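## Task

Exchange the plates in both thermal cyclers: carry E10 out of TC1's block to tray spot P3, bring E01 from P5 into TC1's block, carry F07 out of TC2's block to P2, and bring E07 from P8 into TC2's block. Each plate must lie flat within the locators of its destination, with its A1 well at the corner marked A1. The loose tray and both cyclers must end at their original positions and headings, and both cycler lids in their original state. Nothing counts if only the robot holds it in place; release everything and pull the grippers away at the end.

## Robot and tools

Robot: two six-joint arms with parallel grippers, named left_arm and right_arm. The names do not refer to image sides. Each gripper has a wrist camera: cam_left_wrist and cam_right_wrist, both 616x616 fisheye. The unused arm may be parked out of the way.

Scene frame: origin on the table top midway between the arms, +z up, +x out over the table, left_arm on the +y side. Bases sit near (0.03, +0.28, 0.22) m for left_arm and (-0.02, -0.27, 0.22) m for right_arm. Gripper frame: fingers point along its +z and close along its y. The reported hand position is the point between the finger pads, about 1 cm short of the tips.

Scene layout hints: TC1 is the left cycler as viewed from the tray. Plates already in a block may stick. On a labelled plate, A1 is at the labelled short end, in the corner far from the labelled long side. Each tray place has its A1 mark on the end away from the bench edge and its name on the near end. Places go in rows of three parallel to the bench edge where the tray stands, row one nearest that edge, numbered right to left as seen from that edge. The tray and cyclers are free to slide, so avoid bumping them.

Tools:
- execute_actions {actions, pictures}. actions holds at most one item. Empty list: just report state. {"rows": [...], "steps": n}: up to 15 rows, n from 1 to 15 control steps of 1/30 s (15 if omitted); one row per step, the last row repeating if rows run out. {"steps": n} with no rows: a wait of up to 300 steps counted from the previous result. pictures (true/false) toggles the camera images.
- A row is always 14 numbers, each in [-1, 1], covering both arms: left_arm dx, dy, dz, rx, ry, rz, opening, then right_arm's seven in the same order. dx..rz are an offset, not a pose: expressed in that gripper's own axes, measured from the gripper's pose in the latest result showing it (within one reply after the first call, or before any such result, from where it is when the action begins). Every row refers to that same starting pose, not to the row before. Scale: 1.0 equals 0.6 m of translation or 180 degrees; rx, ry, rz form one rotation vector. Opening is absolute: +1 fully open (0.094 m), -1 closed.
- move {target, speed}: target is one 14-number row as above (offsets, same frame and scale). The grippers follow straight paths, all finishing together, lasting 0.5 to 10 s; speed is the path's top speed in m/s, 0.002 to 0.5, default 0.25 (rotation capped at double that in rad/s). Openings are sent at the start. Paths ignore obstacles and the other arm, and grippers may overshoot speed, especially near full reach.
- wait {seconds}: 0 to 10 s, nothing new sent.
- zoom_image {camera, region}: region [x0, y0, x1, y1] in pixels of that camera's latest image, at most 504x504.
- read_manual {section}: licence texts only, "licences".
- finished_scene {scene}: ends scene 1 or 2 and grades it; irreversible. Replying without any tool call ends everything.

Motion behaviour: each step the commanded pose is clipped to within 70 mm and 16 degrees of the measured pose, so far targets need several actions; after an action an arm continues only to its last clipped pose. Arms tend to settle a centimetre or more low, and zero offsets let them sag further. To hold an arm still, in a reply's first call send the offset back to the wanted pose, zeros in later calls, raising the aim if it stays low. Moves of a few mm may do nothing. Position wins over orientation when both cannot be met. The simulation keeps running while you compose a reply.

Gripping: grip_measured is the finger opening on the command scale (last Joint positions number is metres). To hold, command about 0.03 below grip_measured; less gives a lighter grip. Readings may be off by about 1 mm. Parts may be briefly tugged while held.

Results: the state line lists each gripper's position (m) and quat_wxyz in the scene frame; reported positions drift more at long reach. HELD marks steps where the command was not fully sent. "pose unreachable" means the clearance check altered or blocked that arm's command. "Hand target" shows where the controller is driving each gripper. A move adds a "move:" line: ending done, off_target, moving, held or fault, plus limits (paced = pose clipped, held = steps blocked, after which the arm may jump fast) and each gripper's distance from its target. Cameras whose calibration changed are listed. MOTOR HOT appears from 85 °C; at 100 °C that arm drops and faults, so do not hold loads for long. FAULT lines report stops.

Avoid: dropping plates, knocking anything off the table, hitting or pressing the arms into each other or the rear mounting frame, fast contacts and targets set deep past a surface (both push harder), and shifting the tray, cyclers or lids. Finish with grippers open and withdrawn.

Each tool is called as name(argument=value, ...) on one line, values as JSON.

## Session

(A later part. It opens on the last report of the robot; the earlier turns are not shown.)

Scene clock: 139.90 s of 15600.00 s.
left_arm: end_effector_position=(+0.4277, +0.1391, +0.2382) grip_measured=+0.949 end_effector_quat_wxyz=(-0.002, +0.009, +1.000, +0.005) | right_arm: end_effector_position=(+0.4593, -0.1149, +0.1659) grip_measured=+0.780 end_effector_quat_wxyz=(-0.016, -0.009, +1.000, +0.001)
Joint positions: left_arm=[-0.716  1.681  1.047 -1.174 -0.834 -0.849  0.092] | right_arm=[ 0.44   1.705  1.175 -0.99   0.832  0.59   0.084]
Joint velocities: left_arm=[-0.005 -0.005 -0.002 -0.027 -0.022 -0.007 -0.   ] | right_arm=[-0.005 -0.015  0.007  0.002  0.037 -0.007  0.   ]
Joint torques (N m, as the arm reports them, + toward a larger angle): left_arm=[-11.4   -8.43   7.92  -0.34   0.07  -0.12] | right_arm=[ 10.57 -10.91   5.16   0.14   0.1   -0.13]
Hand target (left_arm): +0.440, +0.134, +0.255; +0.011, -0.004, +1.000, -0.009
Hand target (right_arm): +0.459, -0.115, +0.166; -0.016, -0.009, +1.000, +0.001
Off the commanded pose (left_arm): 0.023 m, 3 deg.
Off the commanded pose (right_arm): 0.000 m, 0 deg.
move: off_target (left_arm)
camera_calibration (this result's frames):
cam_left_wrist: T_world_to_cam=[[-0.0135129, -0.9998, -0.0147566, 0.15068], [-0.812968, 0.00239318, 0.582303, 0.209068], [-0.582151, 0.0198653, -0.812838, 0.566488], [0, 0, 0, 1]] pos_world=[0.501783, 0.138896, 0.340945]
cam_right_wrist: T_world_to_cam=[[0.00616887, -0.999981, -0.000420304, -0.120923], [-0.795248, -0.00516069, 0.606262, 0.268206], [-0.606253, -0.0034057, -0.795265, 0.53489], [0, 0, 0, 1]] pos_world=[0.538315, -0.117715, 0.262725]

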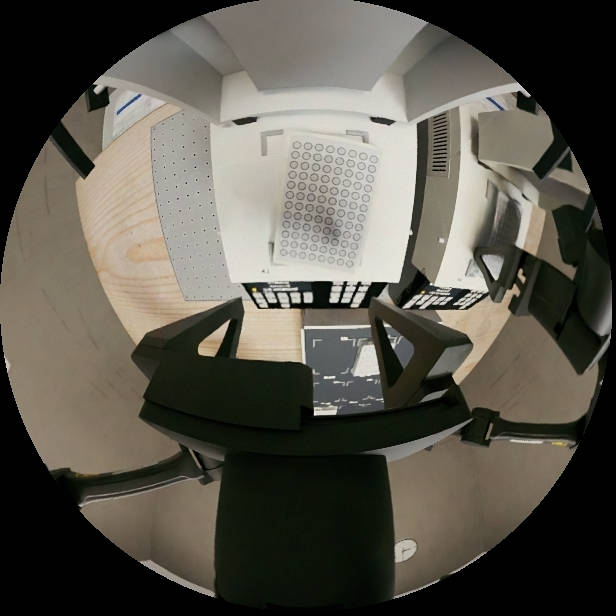

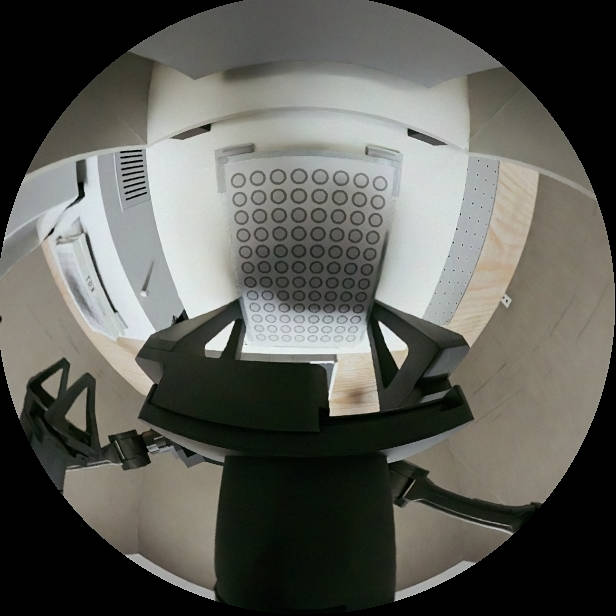

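move(target=[-0.045,-0.015,0.065,0,0,0.045,1, 0,0,0,0,0,0,0.75], speed=0.05)

Scene clock: 143.20 s of 15600.00 s.
left_arm: end_effector_position=(+0.4409, +0.1285, +0.2047) grip_measured=+1.000 end_effector_quat_wxyz=(-0.002, +0.091, +0.996, +0.004) | right_arm: end_effector_position=(+0.4593, -0.1149, +0.1659) grip_measured=+0.780 end_effector_quat_wxyz=(-0.016, -0.009, +1.000, +0.001)
Joint positions: left_arm=[-0.655  1.735  1.047 -1.05  -0.847 -0.594  0.094] | right_arm=[ 0.44   1.705  1.175 -0.99   0.832  0.59   0.084]
Joint velocities: left_arm=[ 0.005 -0.005 -0.012 -0.022  0.051  0.051  0.   ] | right_arm=[-0.015 -0.005  0.002  0.012 -0.081 -0.022  0.   ]
Joint torques (N m, as the arm reports them, + toward a larger angle): left_arm=[-8.08 -7.79  6.77  0.63 -0.17  0.1 ] | right_arm=[ 10.55 -10.86   5.16   0.13   0.1   -0.13]
Hand target (left_arm): +0.454, +0.130, +0.199; -0.003, +0.080, +0.997, +0.004
Hand target (right_arm): +0.459, -0.115, +0.166; -0.016, -0.009, +1.000, +0.001
Off the commanded pose (left_arm): 0.015 m, 1 deg.
Off the commanded pose (right_arm): 0.000 m, 0 deg.
move: off_target (left_arm)
camera_calibration (this result's frames):
cam_left_wrist: T_world_to_cam=[[-0.175465, -0.984396, -0.0133096, 0.208914], [-0.802216, 0.13513, 0.58154, 0.217632], [-0.570667, 0.112717, -0.813409, 0.530299], [0, 0, 0, 1]] pos_world=[0.513869, 0.116472, 0.307569]
cam_right_wrist: T_world_to_cam=[[0.00616887, -0.999981, -0.000420304, -0.120923], [-0.795248, -0.00516069, 0.606262, 0.268206], [-0.606253, -0.0034057, -0.795265, 0.53489], [0, 0, 0, 1]] pos_world=[0.538315, -0.117715, 0.262725]

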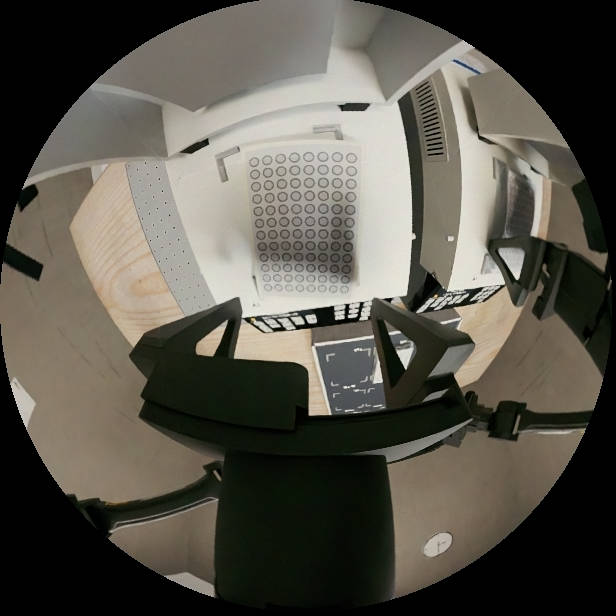

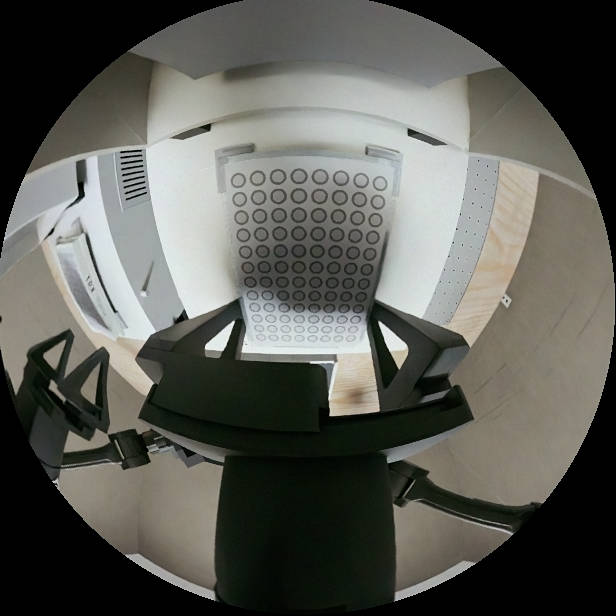

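Aligned; advance along axis and descend.

move(target=[-0.03,0.008,0.075,0,0,-0.005,1, 0,0,0,0,0,0,0.75], speed=0.03)

Scene clock: 145.70 s of 15600.00 s.
left_arm: end_effector_position=(+0.4620, +0.1253, +0.1736) grip_measured=+1.000 end_effector_quat_wxyz=(+0.009, +0.082, +0.997, -0.004) | right_arm: end_effector_position=(+0.4593, -0.1149, +0.1659) grip_measured=+0.780 end_effector_quat_wxyz=(-0.016, -0.009, +1.000, +0.001)
Joint positions: left_arm=[-0.584  1.764  1.047 -0.902 -0.854 -0.476  0.094] | right_arm=[ 0.44   1.705  1.175 -0.99   0.832  0.59   0.084]
Joint velocities: left_arm=[-0.015 -0.005 -0.002 -0.002  0.022  0.022  0.   ] | right_arm=[ 0.005 -0.015 -0.002  0.007  0.007  0.007 -0.   ]
Joint torques (N m, as the arm reports them, + toward a larger angle): left_arm=[-8.95 -8.69  3.86  0.54 -0.12  0.08] | right_arm=[ 10.57 -10.87   5.17   0.14   0.1   -0.13]
Hand target (left_arm): +0.459, +0.130, +0.160; -0.002, +0.083, +0.997, +0.004
Hand target (right_arm): +0.459, -0.115, +0.166; -0.016, -0.009, +1.000, +0.001
Off the commanded pose (left_arm): 0.015 m, 1 deg.
Off the commanded pose (right_arm): 0.000 m, 0 deg.
move: off_target (left_arm)
camera_calibration (this result's frames):
cam_left_wrist: T_world_to_cam=[[-0.157478, -0.987522, 0.000951562, 0.198669], [-0.815415, 0.130576, 0.563958, 0.262804], [-0.557045, 0.0880351, -0.825803, 0.516288], [0, 0, 0, 1]] pos_world=[0.533177, 0.116423, 0.277953]
cam_right_wrist: T_world_to_cam=[[0.00616887, -0.999981, -0.000420304, -0.120923], [-0.795248, -0.00516069, 0.606262, 0.268206], [-0.606253, -0.0034057, -0.795265, 0.53489], [0, 0, 0, 1]] pos_world=[0.538315, -0.117715, 0.262725]

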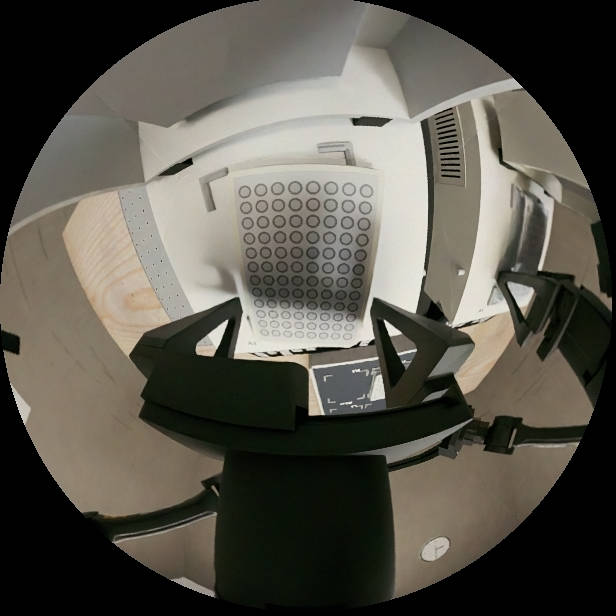

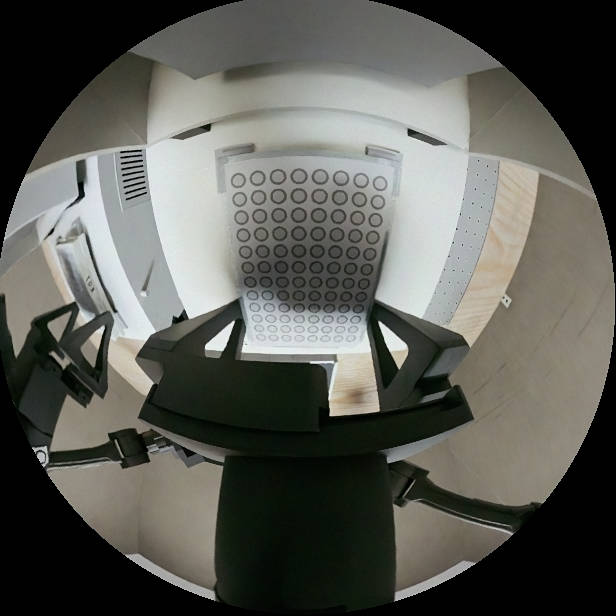

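move(target=[0.004,0.008,0.033,0,0.005,0,1, 0,0,0,0,0,0,0.75], speed=0.02)

move(target=[0,0,0,0,0,0,0.73, 0,0,0,0,0,0,0.75], speed=0.02)

move(target=[0,0,-0.07,0,0,-0.054,0.73, 0,0,0,0,0,0,0.75], speed=0.04)

Scene clock: 148.00 s of 15600.00 s.
left_arm: end_effector_position=(+0.4635, +0.1254, +0.1668) grip_measured=+1.000 end_effector_quat_wxyz=(+0.012, +0.082, +0.997, -0.007) | right_arm: end_effector_position=(+0.4593, -0.1149, +0.1659) grip_measured=+0.780 end_effector_quat_wxyz=(-0.016, -0.009, +1.000, +0.001)
Joint positions: left_arm=[-0.571  1.764  1.036 -0.86  -0.851 -0.445  0.094] | right_arm=[ 0.44   1.705  1.175 -0.99   0.832  0.59   0.084]
Joint velocities: left_arm=[-0.005 -0.005 -0.007  0.002 -0.022  0.066  0.   ] | right_arm=[ 0.005 -0.015  0.022 -0.007 -0.051  0.037 -0.   ]
Joint torques (N m, as the arm reports them, + toward a larger angle): left_arm=[-8.79 -8.6   3.77  0.68  0.12  0.08] | right_arm=[ 10.6  -10.87   5.17   0.14   0.1   -0.14]
Hand target (left_arm): +0.461, +0.130, +0.154; +0.001, +0.081, +0.997, -0.003
Hand target (right_arm): +0.459, -0.115, +0.166; -0.016, -0.009, +1.000, +0.001
Off the commanded pose (left_arm): 0.014 m, 1 deg.
Off the commanded pose (right_arm): 0.000 m, 0 deg.
move: off_target (left_arm)
camera_calibration (this result's frames):
cam_left_wrist: T_world_to_cam=[[-0.157797, -0.987443, 0.00754335, 0.198095], [-0.818692, 0.135094, 0.558116, 0.269809], [-0.552126, 0.0818933, -0.829729, 0.510667], [0, 0, 0, 1]] pos_world=[0.534101, 0.117338, 0.271636]
cam_right_wrist: T_world_to_cam=[[0.00616887, -0.999981, -0.000420304, -0.120923], [-0.795248, -0.00516069, 0.606262, 0.268206], [-0.606253, -0.0034057, -0.795265, 0.53489], [0, 0, 0, 1]] pos_world=[0.538315, -0.117715, 0.262725]

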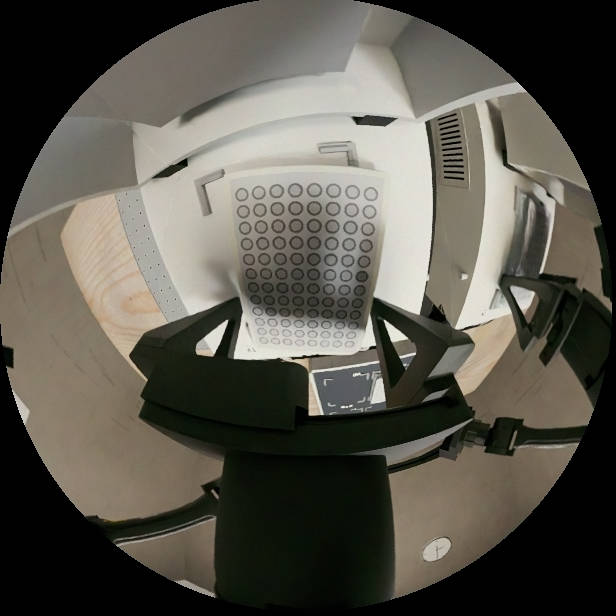

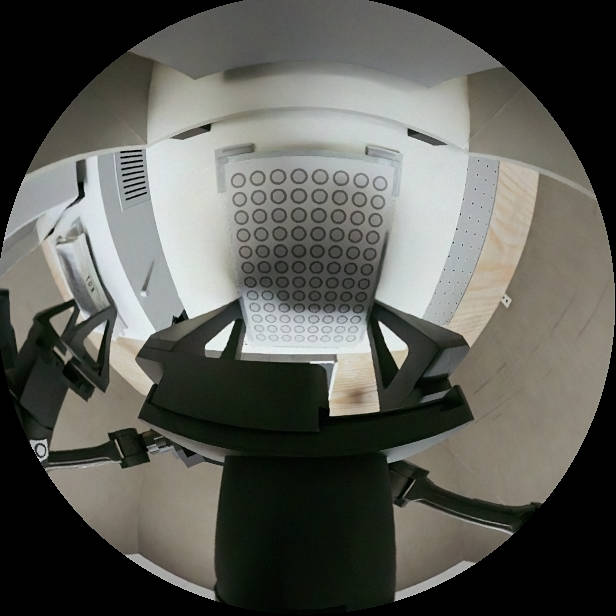

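Scene clock: 148.50 s of 15600.00 s.
left_arm: end_effector_position=(+0.4633, +0.1251, +0.1668) grip_measured=+0.753 end_effector_quat_wxyz=(+0.011, +0.082, +0.997, -0.008) | right_arm: end_effector_position=(+0.4593, -0.1149, +0.1659) grip_measured=+0.780 end_effector_quat_wxyz=(-0.016, -0.009, +1.000, +0.001)
Joint positions: left_arm=[-0.571  1.764  1.036 -0.86  -0.849 -0.445  0.082] | right_arm=[ 0.44   1.705  1.175 -0.99   0.832  0.59   0.084]
Joint velocities: left_arm=[-0.005 -0.015 -0.007  0.002 -0.007 -0.022  0.   ] | right_arm=[ 0.015 -0.005 -0.007 -0.007 -0.051 -0.022  0.001]
Joint torques (N m, as the arm reports them, + toward a larger angle): left_arm=[-11.04  -9.38   4.27   0.17  -0.09   0.02] | right_arm=[ 10.59 -10.87   5.16   0.14   0.1   -0.13]
Hand target (left_arm): +0.464, +0.125, +0.167; +0.012, +0.082, +0.997, -0.007
Hand target (right_arm): +0.459, -0.115, +0.166; -0.016, -0.009, +1.000, +0.001
Off the commanded pose (left_arm): 0.000 m, 0 deg.
Off the commanded pose (right_arm): 0.000 m, 0 deg.
move: done
camera_calibration (this result's frames):
cam_left_wrist: T_world_to_cam=[[-0.157849, -0.987417, 0.00960393, 0.197418], [-0.817953, 0.136195, 0.558931, 0.269052], [-0.553205, 0.0803709, -0.829159, 0.511165], [0, 0, 0, 1]] pos_world=[0.534013, 0.117208, 0.27156]
cam_right_wrist: T_world_to_cam=[[0.00616887, -0.999981, -0.000420304, -0.120923], [-0.795248, -0.00516069, 0.606262, 0.268206], [-0.606253, -0.0034057, -0.795265, 0.53489], [0, 0, 0, 1]] pos_world=[0.538315, -0.117715, 0.262725]

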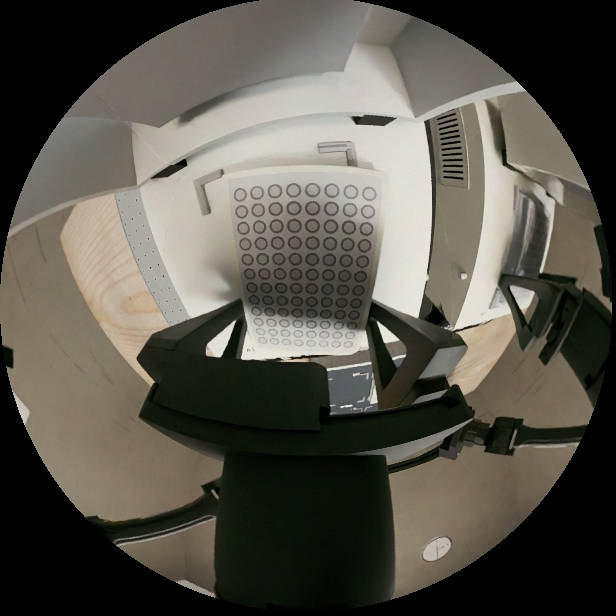

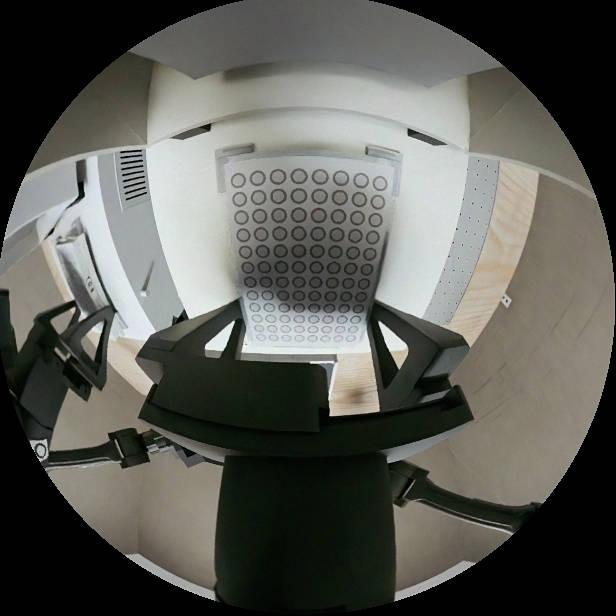

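Scene clock: 150.90 s of 15600.00 s.
left_arm: end_effector_position=(+0.4471, +0.1329, +0.1895) grip_measured=+0.753 end_effector_quat_wxyz=(-0.006, +0.010, +1.000, +0.005) | right_arm: end_effector_position=(+0.4593, -0.1149, +0.1659) grip_measured=+0.780 end_effector_quat_wxyz=(-0.016, -0.009, +1.000, +0.001)
Joint positions: left_arm=[-0.616  1.742  1.044 -1.009 -0.847 -0.706  0.082] | right_arm=[ 0.44   1.705  1.175 -0.99   0.832  0.59   0.084]
Joint velocities: left_arm=[-0.005 -0.005  0.002  0.002  0.022 -0.11   0.001] | right_arm=[ 0.005 -0.015  0.007 -0.017 -0.007 -0.051  0.001]
Joint torques (N m, as the arm reports them, + toward a larger angle): left_arm=[-12.97 -10.05   7.33  -0.26   0.06  -0.04] | right_arm=[ 10.6  -10.8    5.16   0.14   0.1   -0.13]
Hand target (left_arm): +0.462, +0.126, +0.209; +0.010, -0.003, +1.000, -0.009
Hand target (right_arm): +0.459, -0.115, +0.166; -0.016, -0.009, +1.000, +0.001
Off the commanded pose (left_arm): 0.026 m, 3 deg.
Off the commanded pose (right_arm): 0.000 m, 0 deg.
move: off_target (left_arm)
camera_calibration (this result's frames):
cam_left_wrist: T_world_to_cam=[[-0.014998, -0.999771, -0.015241, 0.144785], [-0.808626, 0.00316195, 0.588315, 0.249967], [-0.588132, 0.0211479, -0.808488, 0.54003], [0, 0, 0, 1]] pos_world=[0.52191, 0.132542, 0.291755]
cam_right_wrist: T_world_to_cam=[[0.00616887, -0.999981, -0.000420304, -0.120923], [-0.795248, -0.00516069, 0.606262, 0.268206], [-0.606253, -0.0034057, -0.795265, 0.53489], [0, 0, 0, 1]] pos_world=[0.538315, -0.117715, 0.262725]

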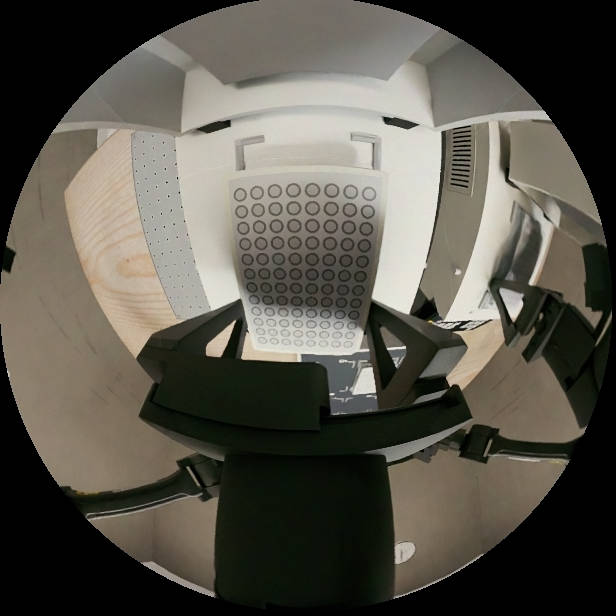

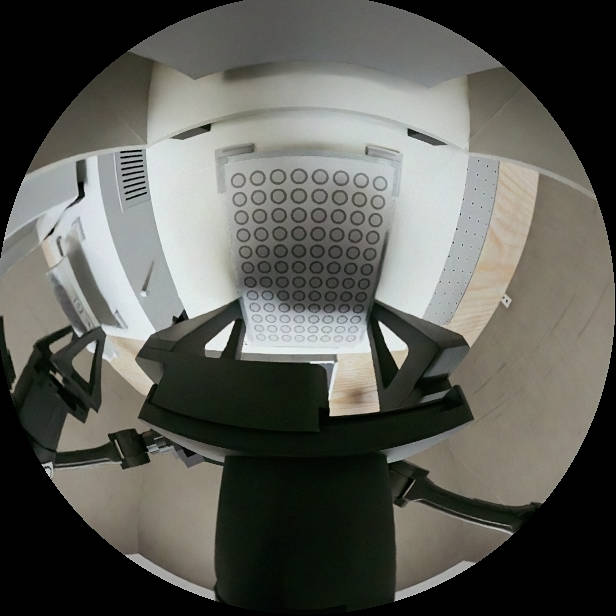

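move(target=[-0.035,0.005,0.039,0.003,-0.004,-0.008,0.73, 0,0,0,0,0,0,0.75], speed=0.03)

Scene clock: 153.33 s of 15600.00 s.
left_arm: end_effector_position=(+0.4621, +0.1322, +0.1757) grip_measured=+0.753 end_effector_quat_wxyz=(+0.005, +0.002, +1.000, -0.005) | right_arm: end_effector_position=(+0.4593, -0.1149, +0.1659) grip_measured=+0.780 end_effector_quat_wxyz=(-0.016, -0.009, +1.000, +0.001)
Joint positions: left_arm=[-0.579  1.747  1.044 -0.918 -0.849 -0.632  0.082] | right_arm=[ 0.44   1.705  1.175 -0.99   0.832  0.59   0.084]
Joint velocities: left_arm=[-0.015  0.005  0.007 -0.007 -0.007 -0.007 -0.001] | right_arm=[-0.015 -0.005 -0.027 -0.007  0.066  0.022  0.   ]
Joint torques (N m, as the arm reports them, + toward a larger angle): left_arm=[-8.4  -8.06  5.13  0.65 -0.18  0.1 ] | right_arm=[ 10.61 -10.86   5.16   0.13   0.1   -0.13]
Hand target (left_arm): +0.468, +0.136, +0.166; +0.000, -0.003, +1.000, -0.000
Hand target (right_arm): +0.459, -0.115, +0.166; -0.016, -0.009, +1.000, +0.001
Off the commanded pose (left_arm): 0.012 m, 1 deg.
Off the commanded pose (right_arm): 0.000 m, 0 deg.
move: off_target (left_arm)
camera_calibration (this result's frames):
cam_left_wrist: T_world_to_cam=[[0.000151078, -0.999992, 0.00392045, 0.133748], [-0.821065, 0.00211388, 0.57083, 0.279211], [-0.570834, -0.00330519, -0.821059, 0.535156], [0, 0, 0, 1]] pos_world=[0.534715, 0.134926, 0.279488]
cam_right_wrist: T_world_to_cam=[[0.00616887, -0.999981, -0.000420304, -0.120923], [-0.795248, -0.00516069, 0.606262, 0.268206], [-0.606253, -0.0034057, -0.795265, 0.53489], [0, 0, 0, 1]] pos_world=[0.538315, -0.117715, 0.262725]

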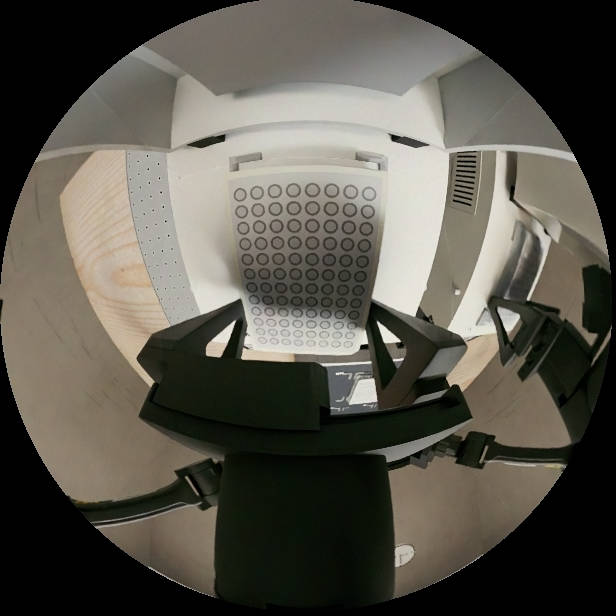

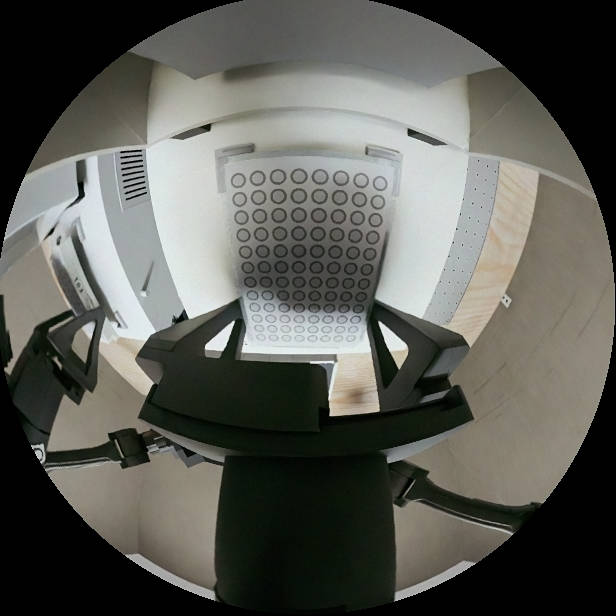

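Need ~5 mm more +x while descending.

move(target=[-0.012,0.008,0.035,-0.003,0.003,-0.002,0.73, 0,0,0,0,0,0,0.75], speed=0.02)

Scene clock: 155.40 s of 15600.00 s.
left_arm: end_effector_position=(+0.4683, +0.1305, +0.1683) grip_measured=+0.753 end_effector_quat_wxyz=(+0.010, +0.002, +1.000, -0.008) | right_arm: end_effector_position=(+0.4593, -0.1149, +0.1659) grip_measured=+0.780 end_effector_quat_wxyz=(-0.016, -0.009, +1.000, +0.001)
Joint positions: left_arm=[-0.563  1.755  1.044 -0.873 -0.849 -0.594  0.082] | right_arm=[ 0.44   1.705  1.175 -0.99   0.832  0.59   0.084]
Joint velocities: left_arm=[-0.015 -0.005 -0.012  0.022 -0.051 -0.037 -0.   ] | right_arm=[-0.005 -0.015 -0.007 -0.012 -0.037 -0.037 -0.001]
Joint torques (N m, as the arm reports them, + toward a larger angle): left_arm=[-8.17 -8.57  4.45  0.32 -0.16  0.13] | right_arm=[ 10.61 -10.9    5.15   0.14   0.1   -0.13]
Hand target (left_arm): +0.469, +0.137, +0.155; -0.000, -0.001, +1.000, -0.000
Hand target (right_arm): +0.459, -0.115, +0.166; -0.016, -0.009, +1.000, +0.001
Off the commanded pose (left_arm): 0.015 m, 2 deg.
Off the commanded pose (right_arm): 0.000 m, 0 deg.
move: off_target (left_arm)
camera_calibration (this result's frames):
cam_left_wrist: T_world_to_cam=[[0.000692438, -0.999933, 0.0115289, 0.130547], [-0.826634, 0.00591543, 0.562708, 0.29194], [-0.562739, -0.00991985, -0.826575, 0.5306], [0, 0, 0, 1]] pos_world=[0.539827, 0.134075, 0.272799]
cam_right_wrist: T_world_to_cam=[[0.00616887, -0.999981, -0.000420304, -0.120923], [-0.795248, -0.00516069, 0.606262, 0.268206], [-0.606253, -0.0034057, -0.795265, 0.53489], [0, 0, 0, 1]] pos_world=[0.538315, -0.117715, 0.262725]

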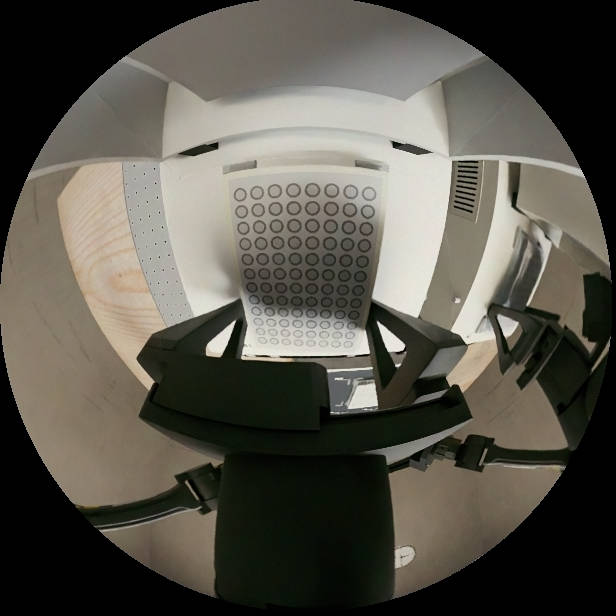

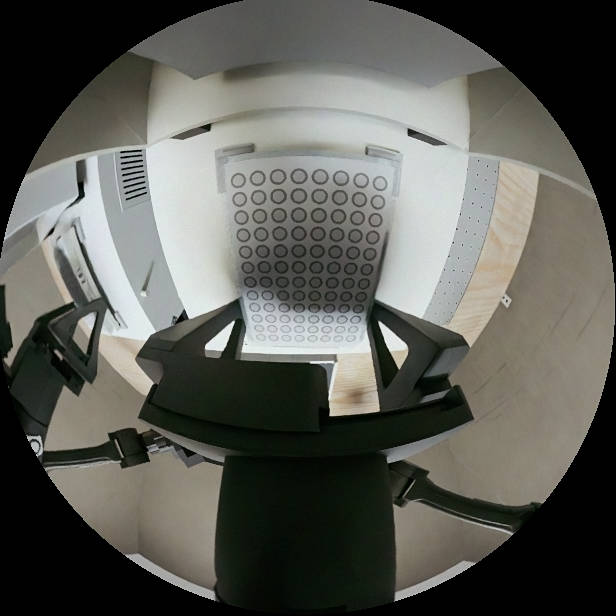

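move(target=[0,0,0,0,0,0,1, 0,0,0,0,0,0,0.75], speed=0.02)

move(target=[-0.01,-0.014,-0.05,0,0,0,1, 0,0,0,0,0,0,0.75], speed=0.02)

Scene clock: 157.03 s of 15600.00 s.
left_arm: end_effector_position=(+0.4682, +0.1304, +0.1683) grip_measured=+1.000 end_effector_quat_wxyz=(+0.009, +0.002, +1.000, -0.009) | right_arm: end_effector_position=(+0.4593, -0.1149, +0.1659) grip_measured=+0.780 end_effector_quat_wxyz=(-0.016, -0.009, +1.000, +0.001)
Joint positions: left_arm=[-0.563  1.755  1.044 -0.873 -0.849 -0.594  0.094] | right_arm=[ 0.44   1.705  1.175 -0.99   0.832  0.59   0.084]
Joint velocities: left_arm=[-0.005  0.005  0.002  0.007 -0.007 -0.022  0.   ] | right_arm=[-0.005  0.015 -0.012 -0.007 -0.022 -0.037 -0.   ]
Joint torques (N m, as the arm reports them, + toward a larger angle): left_arm=[-10.86  -9.67   4.3    0.08  -0.02   0.01] | right_arm=[ 10.53 -10.8    5.17   0.13   0.1   -0.13]
Hand target (left_arm): +0.468, +0.130, +0.168; +0.009, +0.002, +1.000, -0.008
Hand target (right_arm): +0.459, -0.115, +0.166; -0.016, -0.009, +1.000, +0.001
Off the commanded pose (left_arm): 0.000 m, 0 deg.
Off the commanded pose (right_arm): 0.000 m, 0 deg.
move: done
camera_calibration (this result's frames):
cam_left_wrist: T_world_to_cam=[[0.000678259, -0.999926, 0.0121586, 0.130339], [-0.826392, 0.00628599, 0.56306, 0.291659], [-0.563094, -0.0104297, -0.826327, 0.530749], [0, 0, 0, 1]] pos_world=[0.539798, 0.134031, 0.272766]
cam_right_wrist: T_world_to_cam=[[0.00616887, -0.999981, -0.000420304, -0.120923], [-0.795248, -0.00516069, 0.606262, 0.268206], [-0.606253, -0.0034057, -0.795265, 0.53489], [0, 0, 0, 1]] pos_world=[0.538315, -0.117715, 0.262725]

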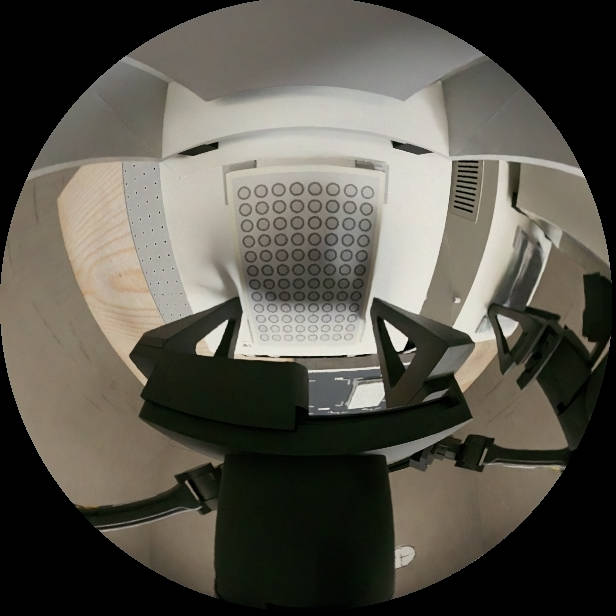

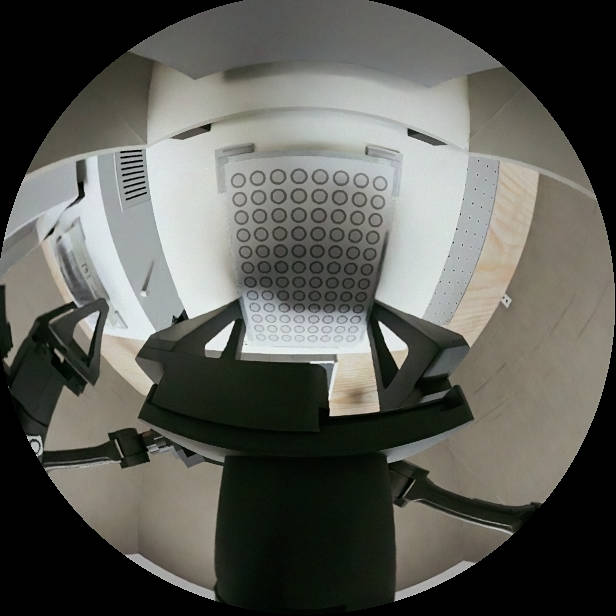

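Scene clock: 158.87 s of 15600.00 s.
left_arm: end_effector_position=(+0.4622, +0.1318, +0.1840) grip_measured=+1.000 end_effector_quat_wxyz=(-0.003, +0.008, +1.000, +0.001) | right_arm: end_effector_position=(+0.4593, -0.1149, +0.1659) grip_measured=+0.780 end_effector_quat_wxyz=(-0.016, -0.009, +1.000, +0.001)
Joint positions: left_arm=[-0.593  1.755  1.072 -0.983 -0.849 -0.665  0.094] | right_arm=[ 0.44   1.705  1.175 -0.99   0.832  0.59   0.084]
Joint velocities: left_arm=[-0.005  0.005 -0.002 -0.017 -0.095  0.022  0.   ] | right_arm=[-0.005 -0.024 -0.007 -0.002  0.037  0.051 -0.001]
Joint torques (N m, as the arm reports them, + toward a larger angle): left_arm=[-13.04  -9.79   7.04  -0.39   0.07  -0.13] | right_arm=[ 10.54 -10.87   5.16   0.14   0.1   -0.13]
Hand target (left_arm): +0.473, +0.123, +0.199; +0.009, +0.002, +1.000, -0.009
Hand target (right_arm): +0.459, -0.115, +0.166; -0.016, -0.009, +1.000, +0.001
Off the commanded pose (left_arm): 0.021 m, 2 deg.
Off the commanded pose (right_arm): 0.000 m, 0 deg.
move: off_target (left_arm)
camera_calibration (this result's frames):
cam_left_wrist: T_world_to_cam=[[-0.0113076, -0.999902, -0.00827134, 0.140836], [-0.81219, 0.00435907, 0.583376, 0.267834], [-0.583283, 0.0133145, -0.81216, 0.54394], [0, 0, 0, 1]] pos_world=[0.536396, 0.132413, 0.286683]
cam_right_wrist: T_world_to_cam=[[0.00616887, -0.999981, -0.000420304, -0.120923], [-0.795248, -0.00516069, 0.606262, 0.268206], [-0.606253, -0.0034057, -0.795265, 0.53489], [0, 0, 0, 1]] pos_world=[0.538315, -0.117715, 0.262725]

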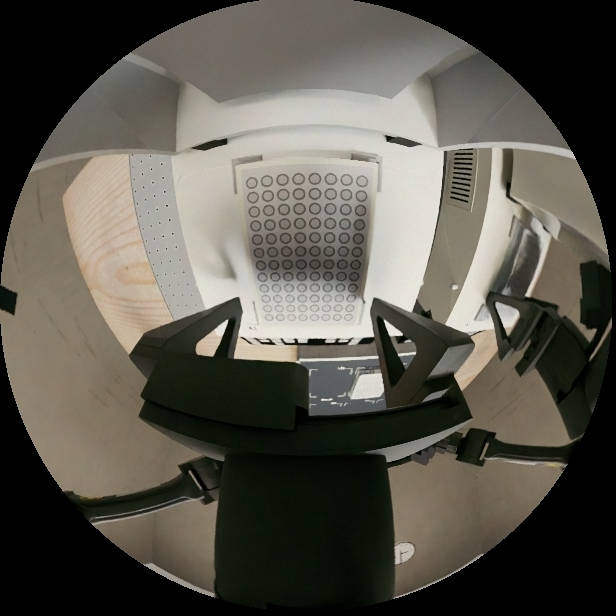

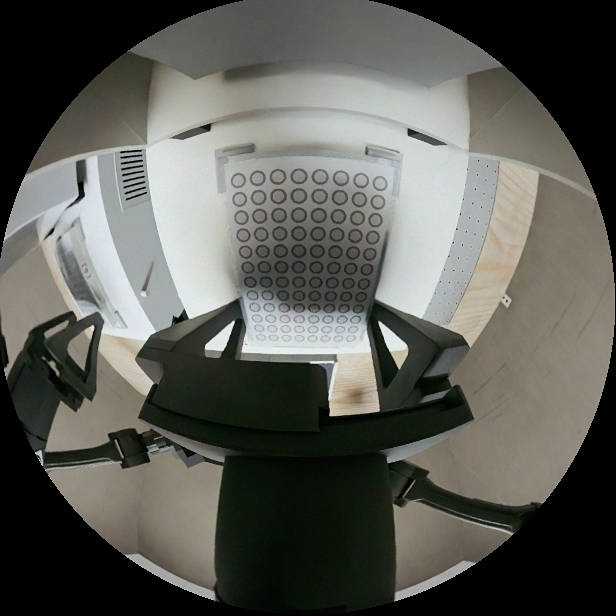

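move(target=[0.1,0,-0.1,0,0,0,1, 0,0,-0.12,0,0,0,0.72], speed=0.03)

Scene clock: 163.37 s of 15600.00 s.
left_arm: end_effector_position=(+0.4075, +0.1346, +0.2364) grip_measured=+1.000 end_effector_quat_wxyz=(-0.008, +0.005, +1.000, +0.006) | right_arm: end_effector_position=(+0.4579, -0.1155, +0.1707) grip_measured=+0.770 end_effector_quat_wxyz=(-0.026, +0.005, +0.999, -0.020)
Joint positions: left_arm=[-0.741  1.684  1.01  -1.173 -0.821 -0.903  0.094] | right_arm=[ 0.452  1.73   1.211 -1.077  0.851  0.686  0.083]
Joint velocities: left_arm=[ 0.005  0.005 -0.012  0.012 -0.051 -0.081  0.   ] | right_arm=[-0.005  0.005 -0.012  0.002  0.022  0.037 -0.001]
Joint torques (N m, as the arm reports them, + toward a larger angle): left_arm=[-11.67  -8.83   4.43  -0.28   0.1   -0.12] | right_arm=[ 17.63 -15.52   8.36  -6.68  -0.52   0.35]
Hand target (left_arm): +0.402, +0.133, +0.244; -0.003, +0.008, +1.000, +0.002
Hand target (right_arm): +0.461, -0.116, +0.232; -0.013, -0.010, +1.000, +0.003
Off the commanded pose (left_arm): 0.010 m, 1 deg.
Off the commanded pose (right_arm): 0.067 m, 3 deg.
move: off_target (right_arm)
camera_calibration (this result's frames):
cam_left_wrist: T_world_to_cam=[[-0.0050655, -0.999838, -0.0172934, 0.143113], [-0.806759, -0.00613212, 0.590849, 0.190266], [-0.590859, 0.0169445, -0.806597, 0.555769], [0, 0, 0, 1]] pos_world=[0.482605, 0.134839, 0.338338]
cam_right_wrist: T_world_to_cam=[[-0.0226357, -0.998886, 0.0414035, -0.11525], [-0.781602, 0.0435043, 0.622259, 0.26089], [-0.623367, -0.0182758, -0.781716, 0.541654], [0, 0, 0, 1]] pos_world=[0.538953, -0.116572, 0.26585]

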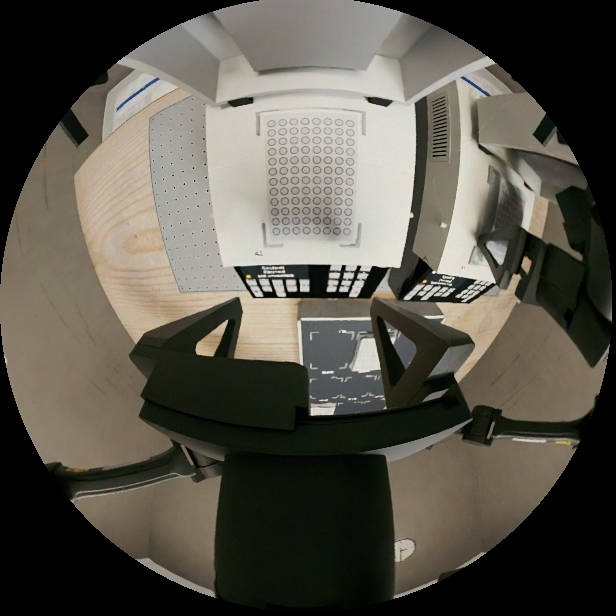

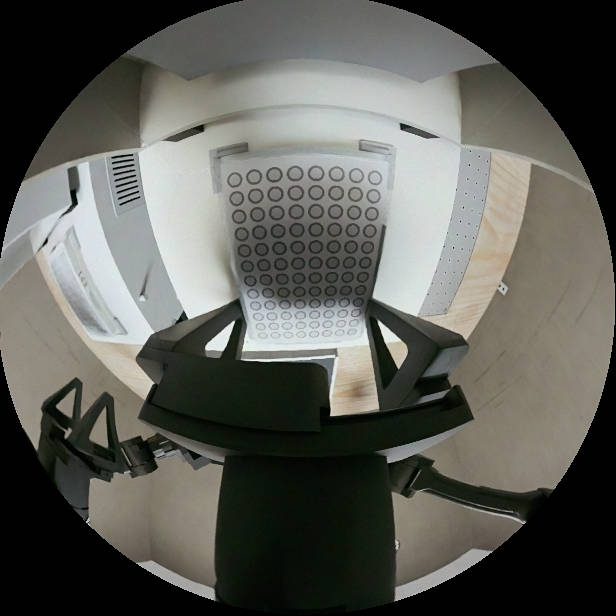

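move(target=[0,0,0,0,0,0,1, 0,0,-0.1,0.06,0,0,0.70], speed=0.03)

Scene clock: 168.07 s of 15600.00 s.
left_arm: end_effector_position=(+0.4075, +0.1346, +0.2364) grip_measured=+1.000 end_effector_quat_wxyz=(-0.008, +0.004, +1.000, +0.006) | right_arm: end_effector_position=(+0.4491, -0.1252, +0.2184) grip_measured=+0.769 end_effector_quat_wxyz=(-0.042, -0.003, +0.992, -0.122)
Joint positions: left_arm=[-0.741  1.684  1.01  -1.173 -0.821 -0.905  0.094] | right_arm=[ 0.548  1.818  1.351 -1.53   0.942  1.046  0.083]
Joint velocities: left_arm=[ 0.005 -0.024 -0.002  0.002  0.007 -0.022  0.   ] | right_arm=[-0.005 -0.005 -0.007 -0.032 -0.037  0.066  0.   ]
Joint torques (N m, as the arm reports them, + toward a larger angle): left_arm=[-9.85 -7.37  5.14  0.05 -0.03  0.  ] | right_arm=[13.45 -9.9   8.73 -0.76  0.27  0.04]
Hand target (left_arm): +0.408, +0.135, +0.236; -0.008, +0.005, +1.000, +0.006
Hand target (right_arm): +0.460, -0.113, +0.231; -0.028, +0.003, +0.993, -0.114
Off the commanded pose (left_arm): 0.000 m, 0 deg.
Off the commanded pose (right_arm): 0.021 m, 2 deg.
move: off_target (right_arm)
camera_calibration (this result's frames):
cam_left_wrist: T_world_to_cam=[[-0.00277697, -0.999846, -0.0173288, 0.14219], [-0.806759, -0.0079992, 0.590826, 0.190523], [-0.590874, 0.0156209, -0.806613, 0.555957], [0, 0, 0, 1]] pos_world=[0.482601, 0.135008, 0.33834]
cam_right_wrist: T_world_to_cam=[[0.00404729, -0.969909, 0.243433, -0.179646], [-0.763553, 0.154197, 0.627064, 0.229453], [-0.645732, -0.188412, -0.739954, 0.552849], [0, 0, 0, 1]] pos_world=[0.532919, -0.105459, 0.308932]

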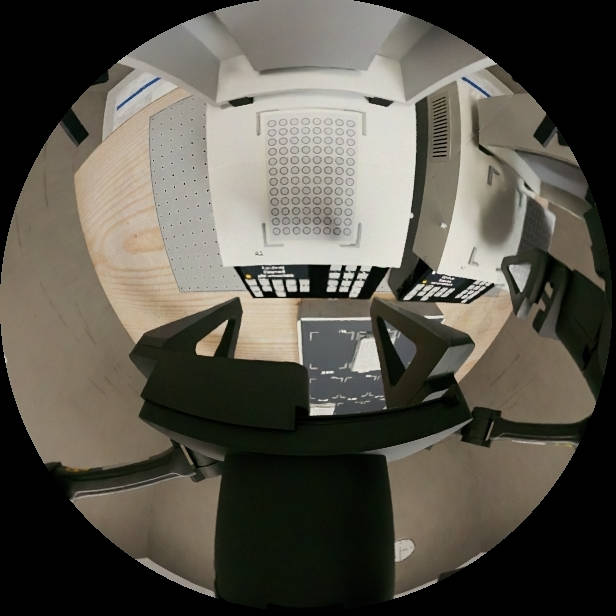

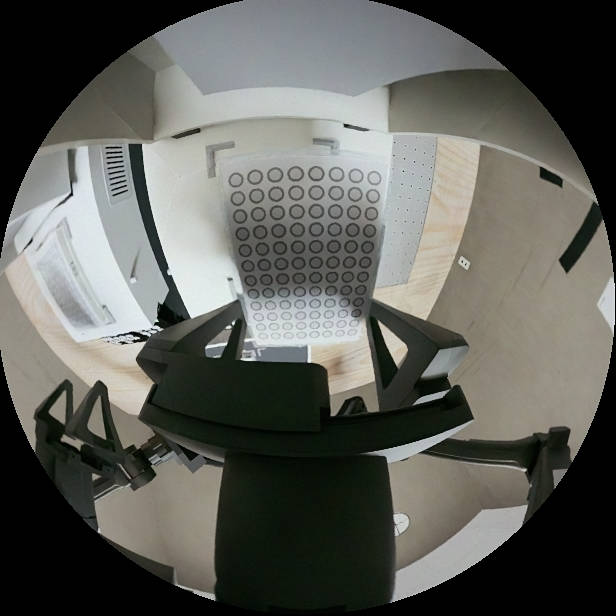

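move(target=[0.1,0.4,-0.1,0,0,0,1, 0.25,0,-0.1,-0.065,-0.01,0,0.72], speed=0.12)

move(target=[0,0,0,0,0,0,1, 0.2,0,0,0,0,-0.5,0.72], speed=0.15)

Scene clock: 172.30 s of 15600.00 s.
left_arm: end_effector_position=(+0.3531, +0.3702, +0.3037) grip_measured=+1.000 end_effector_quat_wxyz=(+0.000, -0.000, +1.000, -0.002) | right_arm: end_effector_position=(+0.3085, -0.1056, +0.2856) grip_measured=+0.769 end_effector_quat_wxyz=(-0.027, -0.001, +0.999, -0.023)
Joint positions: left_arm=[-0.645  0.952  0.842 -1.6   -0.841 -0.749  0.094] | right_arm=[ 0.84   1.609  1.019 -1.418  0.763  1.23   0.083]
Joint velocities: left_arm=[-0.005 -0.005  0.002 -0.002 -0.007  0.007  0.   ] | right_arm=[-0.005 -0.015  0.002 -0.002  0.007  0.081 -0.001]
Joint torques (N m, as the arm reports them, + toward a larger angle): left_arm=[-1.45 -1.8   5.34 -0.34 -0.16  0.11] | right_arm=[ 9.26 -7.81  5.66 -0.15  0.03 -0.04]
Hand target (left_arm): +0.352, +0.374, +0.300; -0.008, +0.004, +1.000, +0.005
Hand target (right_arm): +0.304, -0.107, +0.289; -0.025, -0.001, +0.999, -0.021
Off the commanded pose (left_arm): 0.006 m, 1 deg.
Off the commanded pose (right_arm): 0.007 m, 0 deg.
move: done
camera_calibration (this result's frames):
cam_left_wrist: T_world_to_cam=[[0.00566537, -0.999983, -0.00128573, 0.370968], [-0.815869, -0.00536572, 0.578211, 0.114766], [-0.578208, -0.00222679, -0.815886, 0.579437], [0, 0, 0, 1]] pos_world=[0.426568, 0.372867, 0.406873]
cam_right_wrist: T_world_to_cam=[[-0.0102989, -0.998823, 0.0474068, -0.119067], [-0.781262, 0.0376281, 0.623069, 0.0711965], [-0.624119, -0.0306201, -0.780729, 0.537129], [0, 0, 0, 1]] pos_world=[0.389629, -0.105159, 0.380637]

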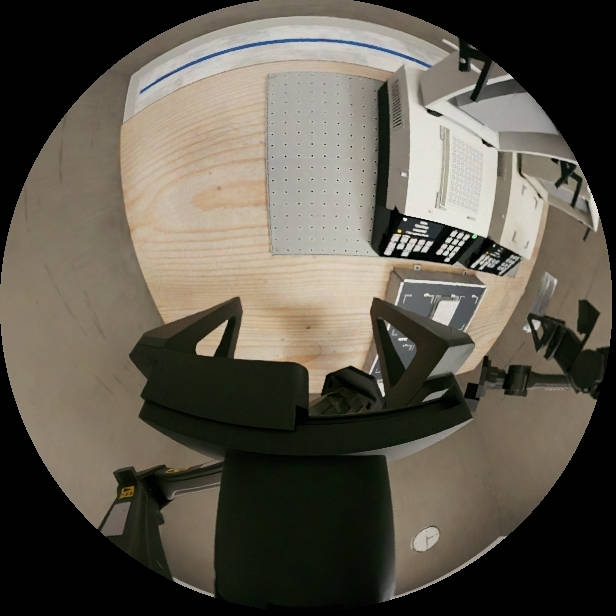

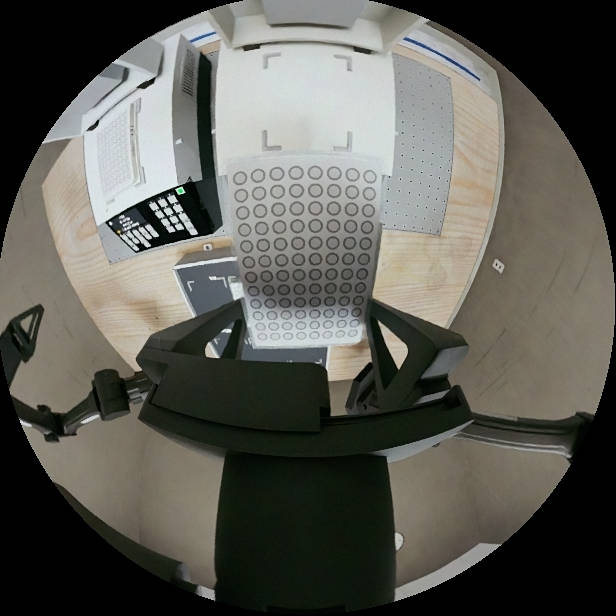

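Scene clock: 177.93 s of 15600.00 s.
left_arm: end_effector_position=(+0.3531, +0.3702, +0.3037) grip_measured=+1.000 end_effector_quat_wxyz=(+0.000, -0.000, +1.000, -0.002) | right_arm: end_effector_position=(+0.1963, -0.1053, +0.2937) grip_measured=+0.769 end_effector_quat_wxyz=(-0.038, -0.696, +0.717, +0.005)
Joint positions: left_arm=[-0.645  0.952  0.842 -1.6   -0.841 -0.749  0.094] | right_arm=[ 1.072  1.612  0.837 -1.406  0.638 -0.044  0.083]
Joint velocities: left_arm=[-0.015 -0.005 -0.002  0.007  0.007 -0.037  0.   ] | right_arm=[ 0.005  0.005 -0.002 -0.007  0.007 -0.051  0.   ]
Joint torques (N m, as the arm reports them, + toward a larger angle): left_arm=[-3.19 -1.27  5.45  0.07 -0.04 -0.01] | right_arm=[ 8.1  -4.46  6.08  0.73 -0.08 -0.22]
Hand target (left_arm): +0.353, +0.370, +0.304; +0.000, -0.000, +1.000, -0.002
Hand target (right_arm): +0.188, -0.103, +0.292; +0.036, +0.707, -0.706, -0.002
Off the commanded pose (left_arm): 0.000 m, 0 deg.
Off the commanded pose (right_arm): 0.008 m, 2 deg.
move: done
camera_calibration (this result's frames):
cam_left_wrist: T_world_to_cam=[[0.00566537, -0.999983, -0.00128573, 0.370968], [-0.815869, -0.00536572, 0.578211, 0.114766], [-0.578208, -0.00222679, -0.815886, 0.579437], [0, 0, 0, 1]] pos_world=[0.426568, 0.372867, 0.406873]
cam_right_wrist: T_world_to_cam=[[0.997238, -0.0449799, -0.0591091, -0.186311], [0.00131382, -0.784986, 0.619512, -0.26068], [-0.0742654, -0.617879, -0.782758, 0.304278], [0, 0, 0, 1]] pos_world=[0.208736, -0.0250031, 0.388658]

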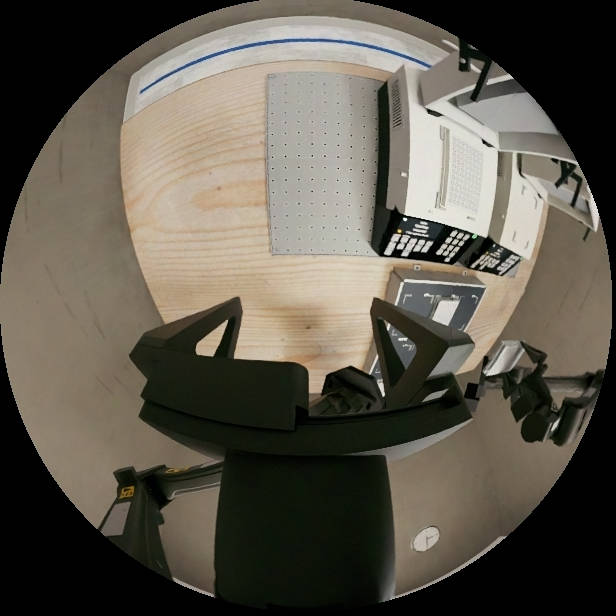

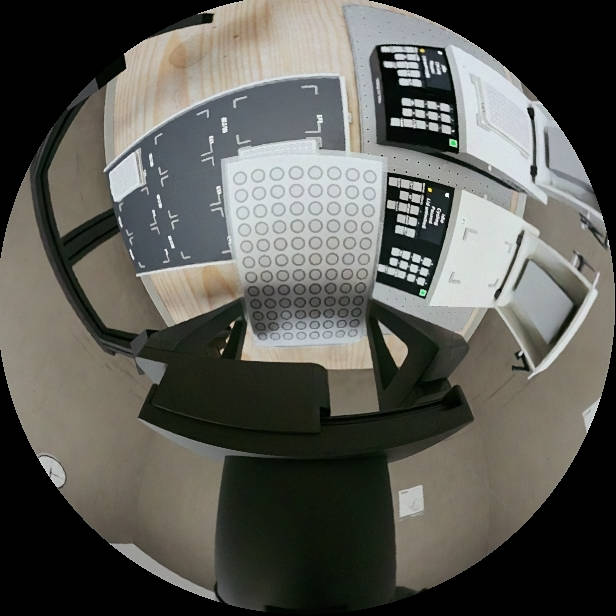

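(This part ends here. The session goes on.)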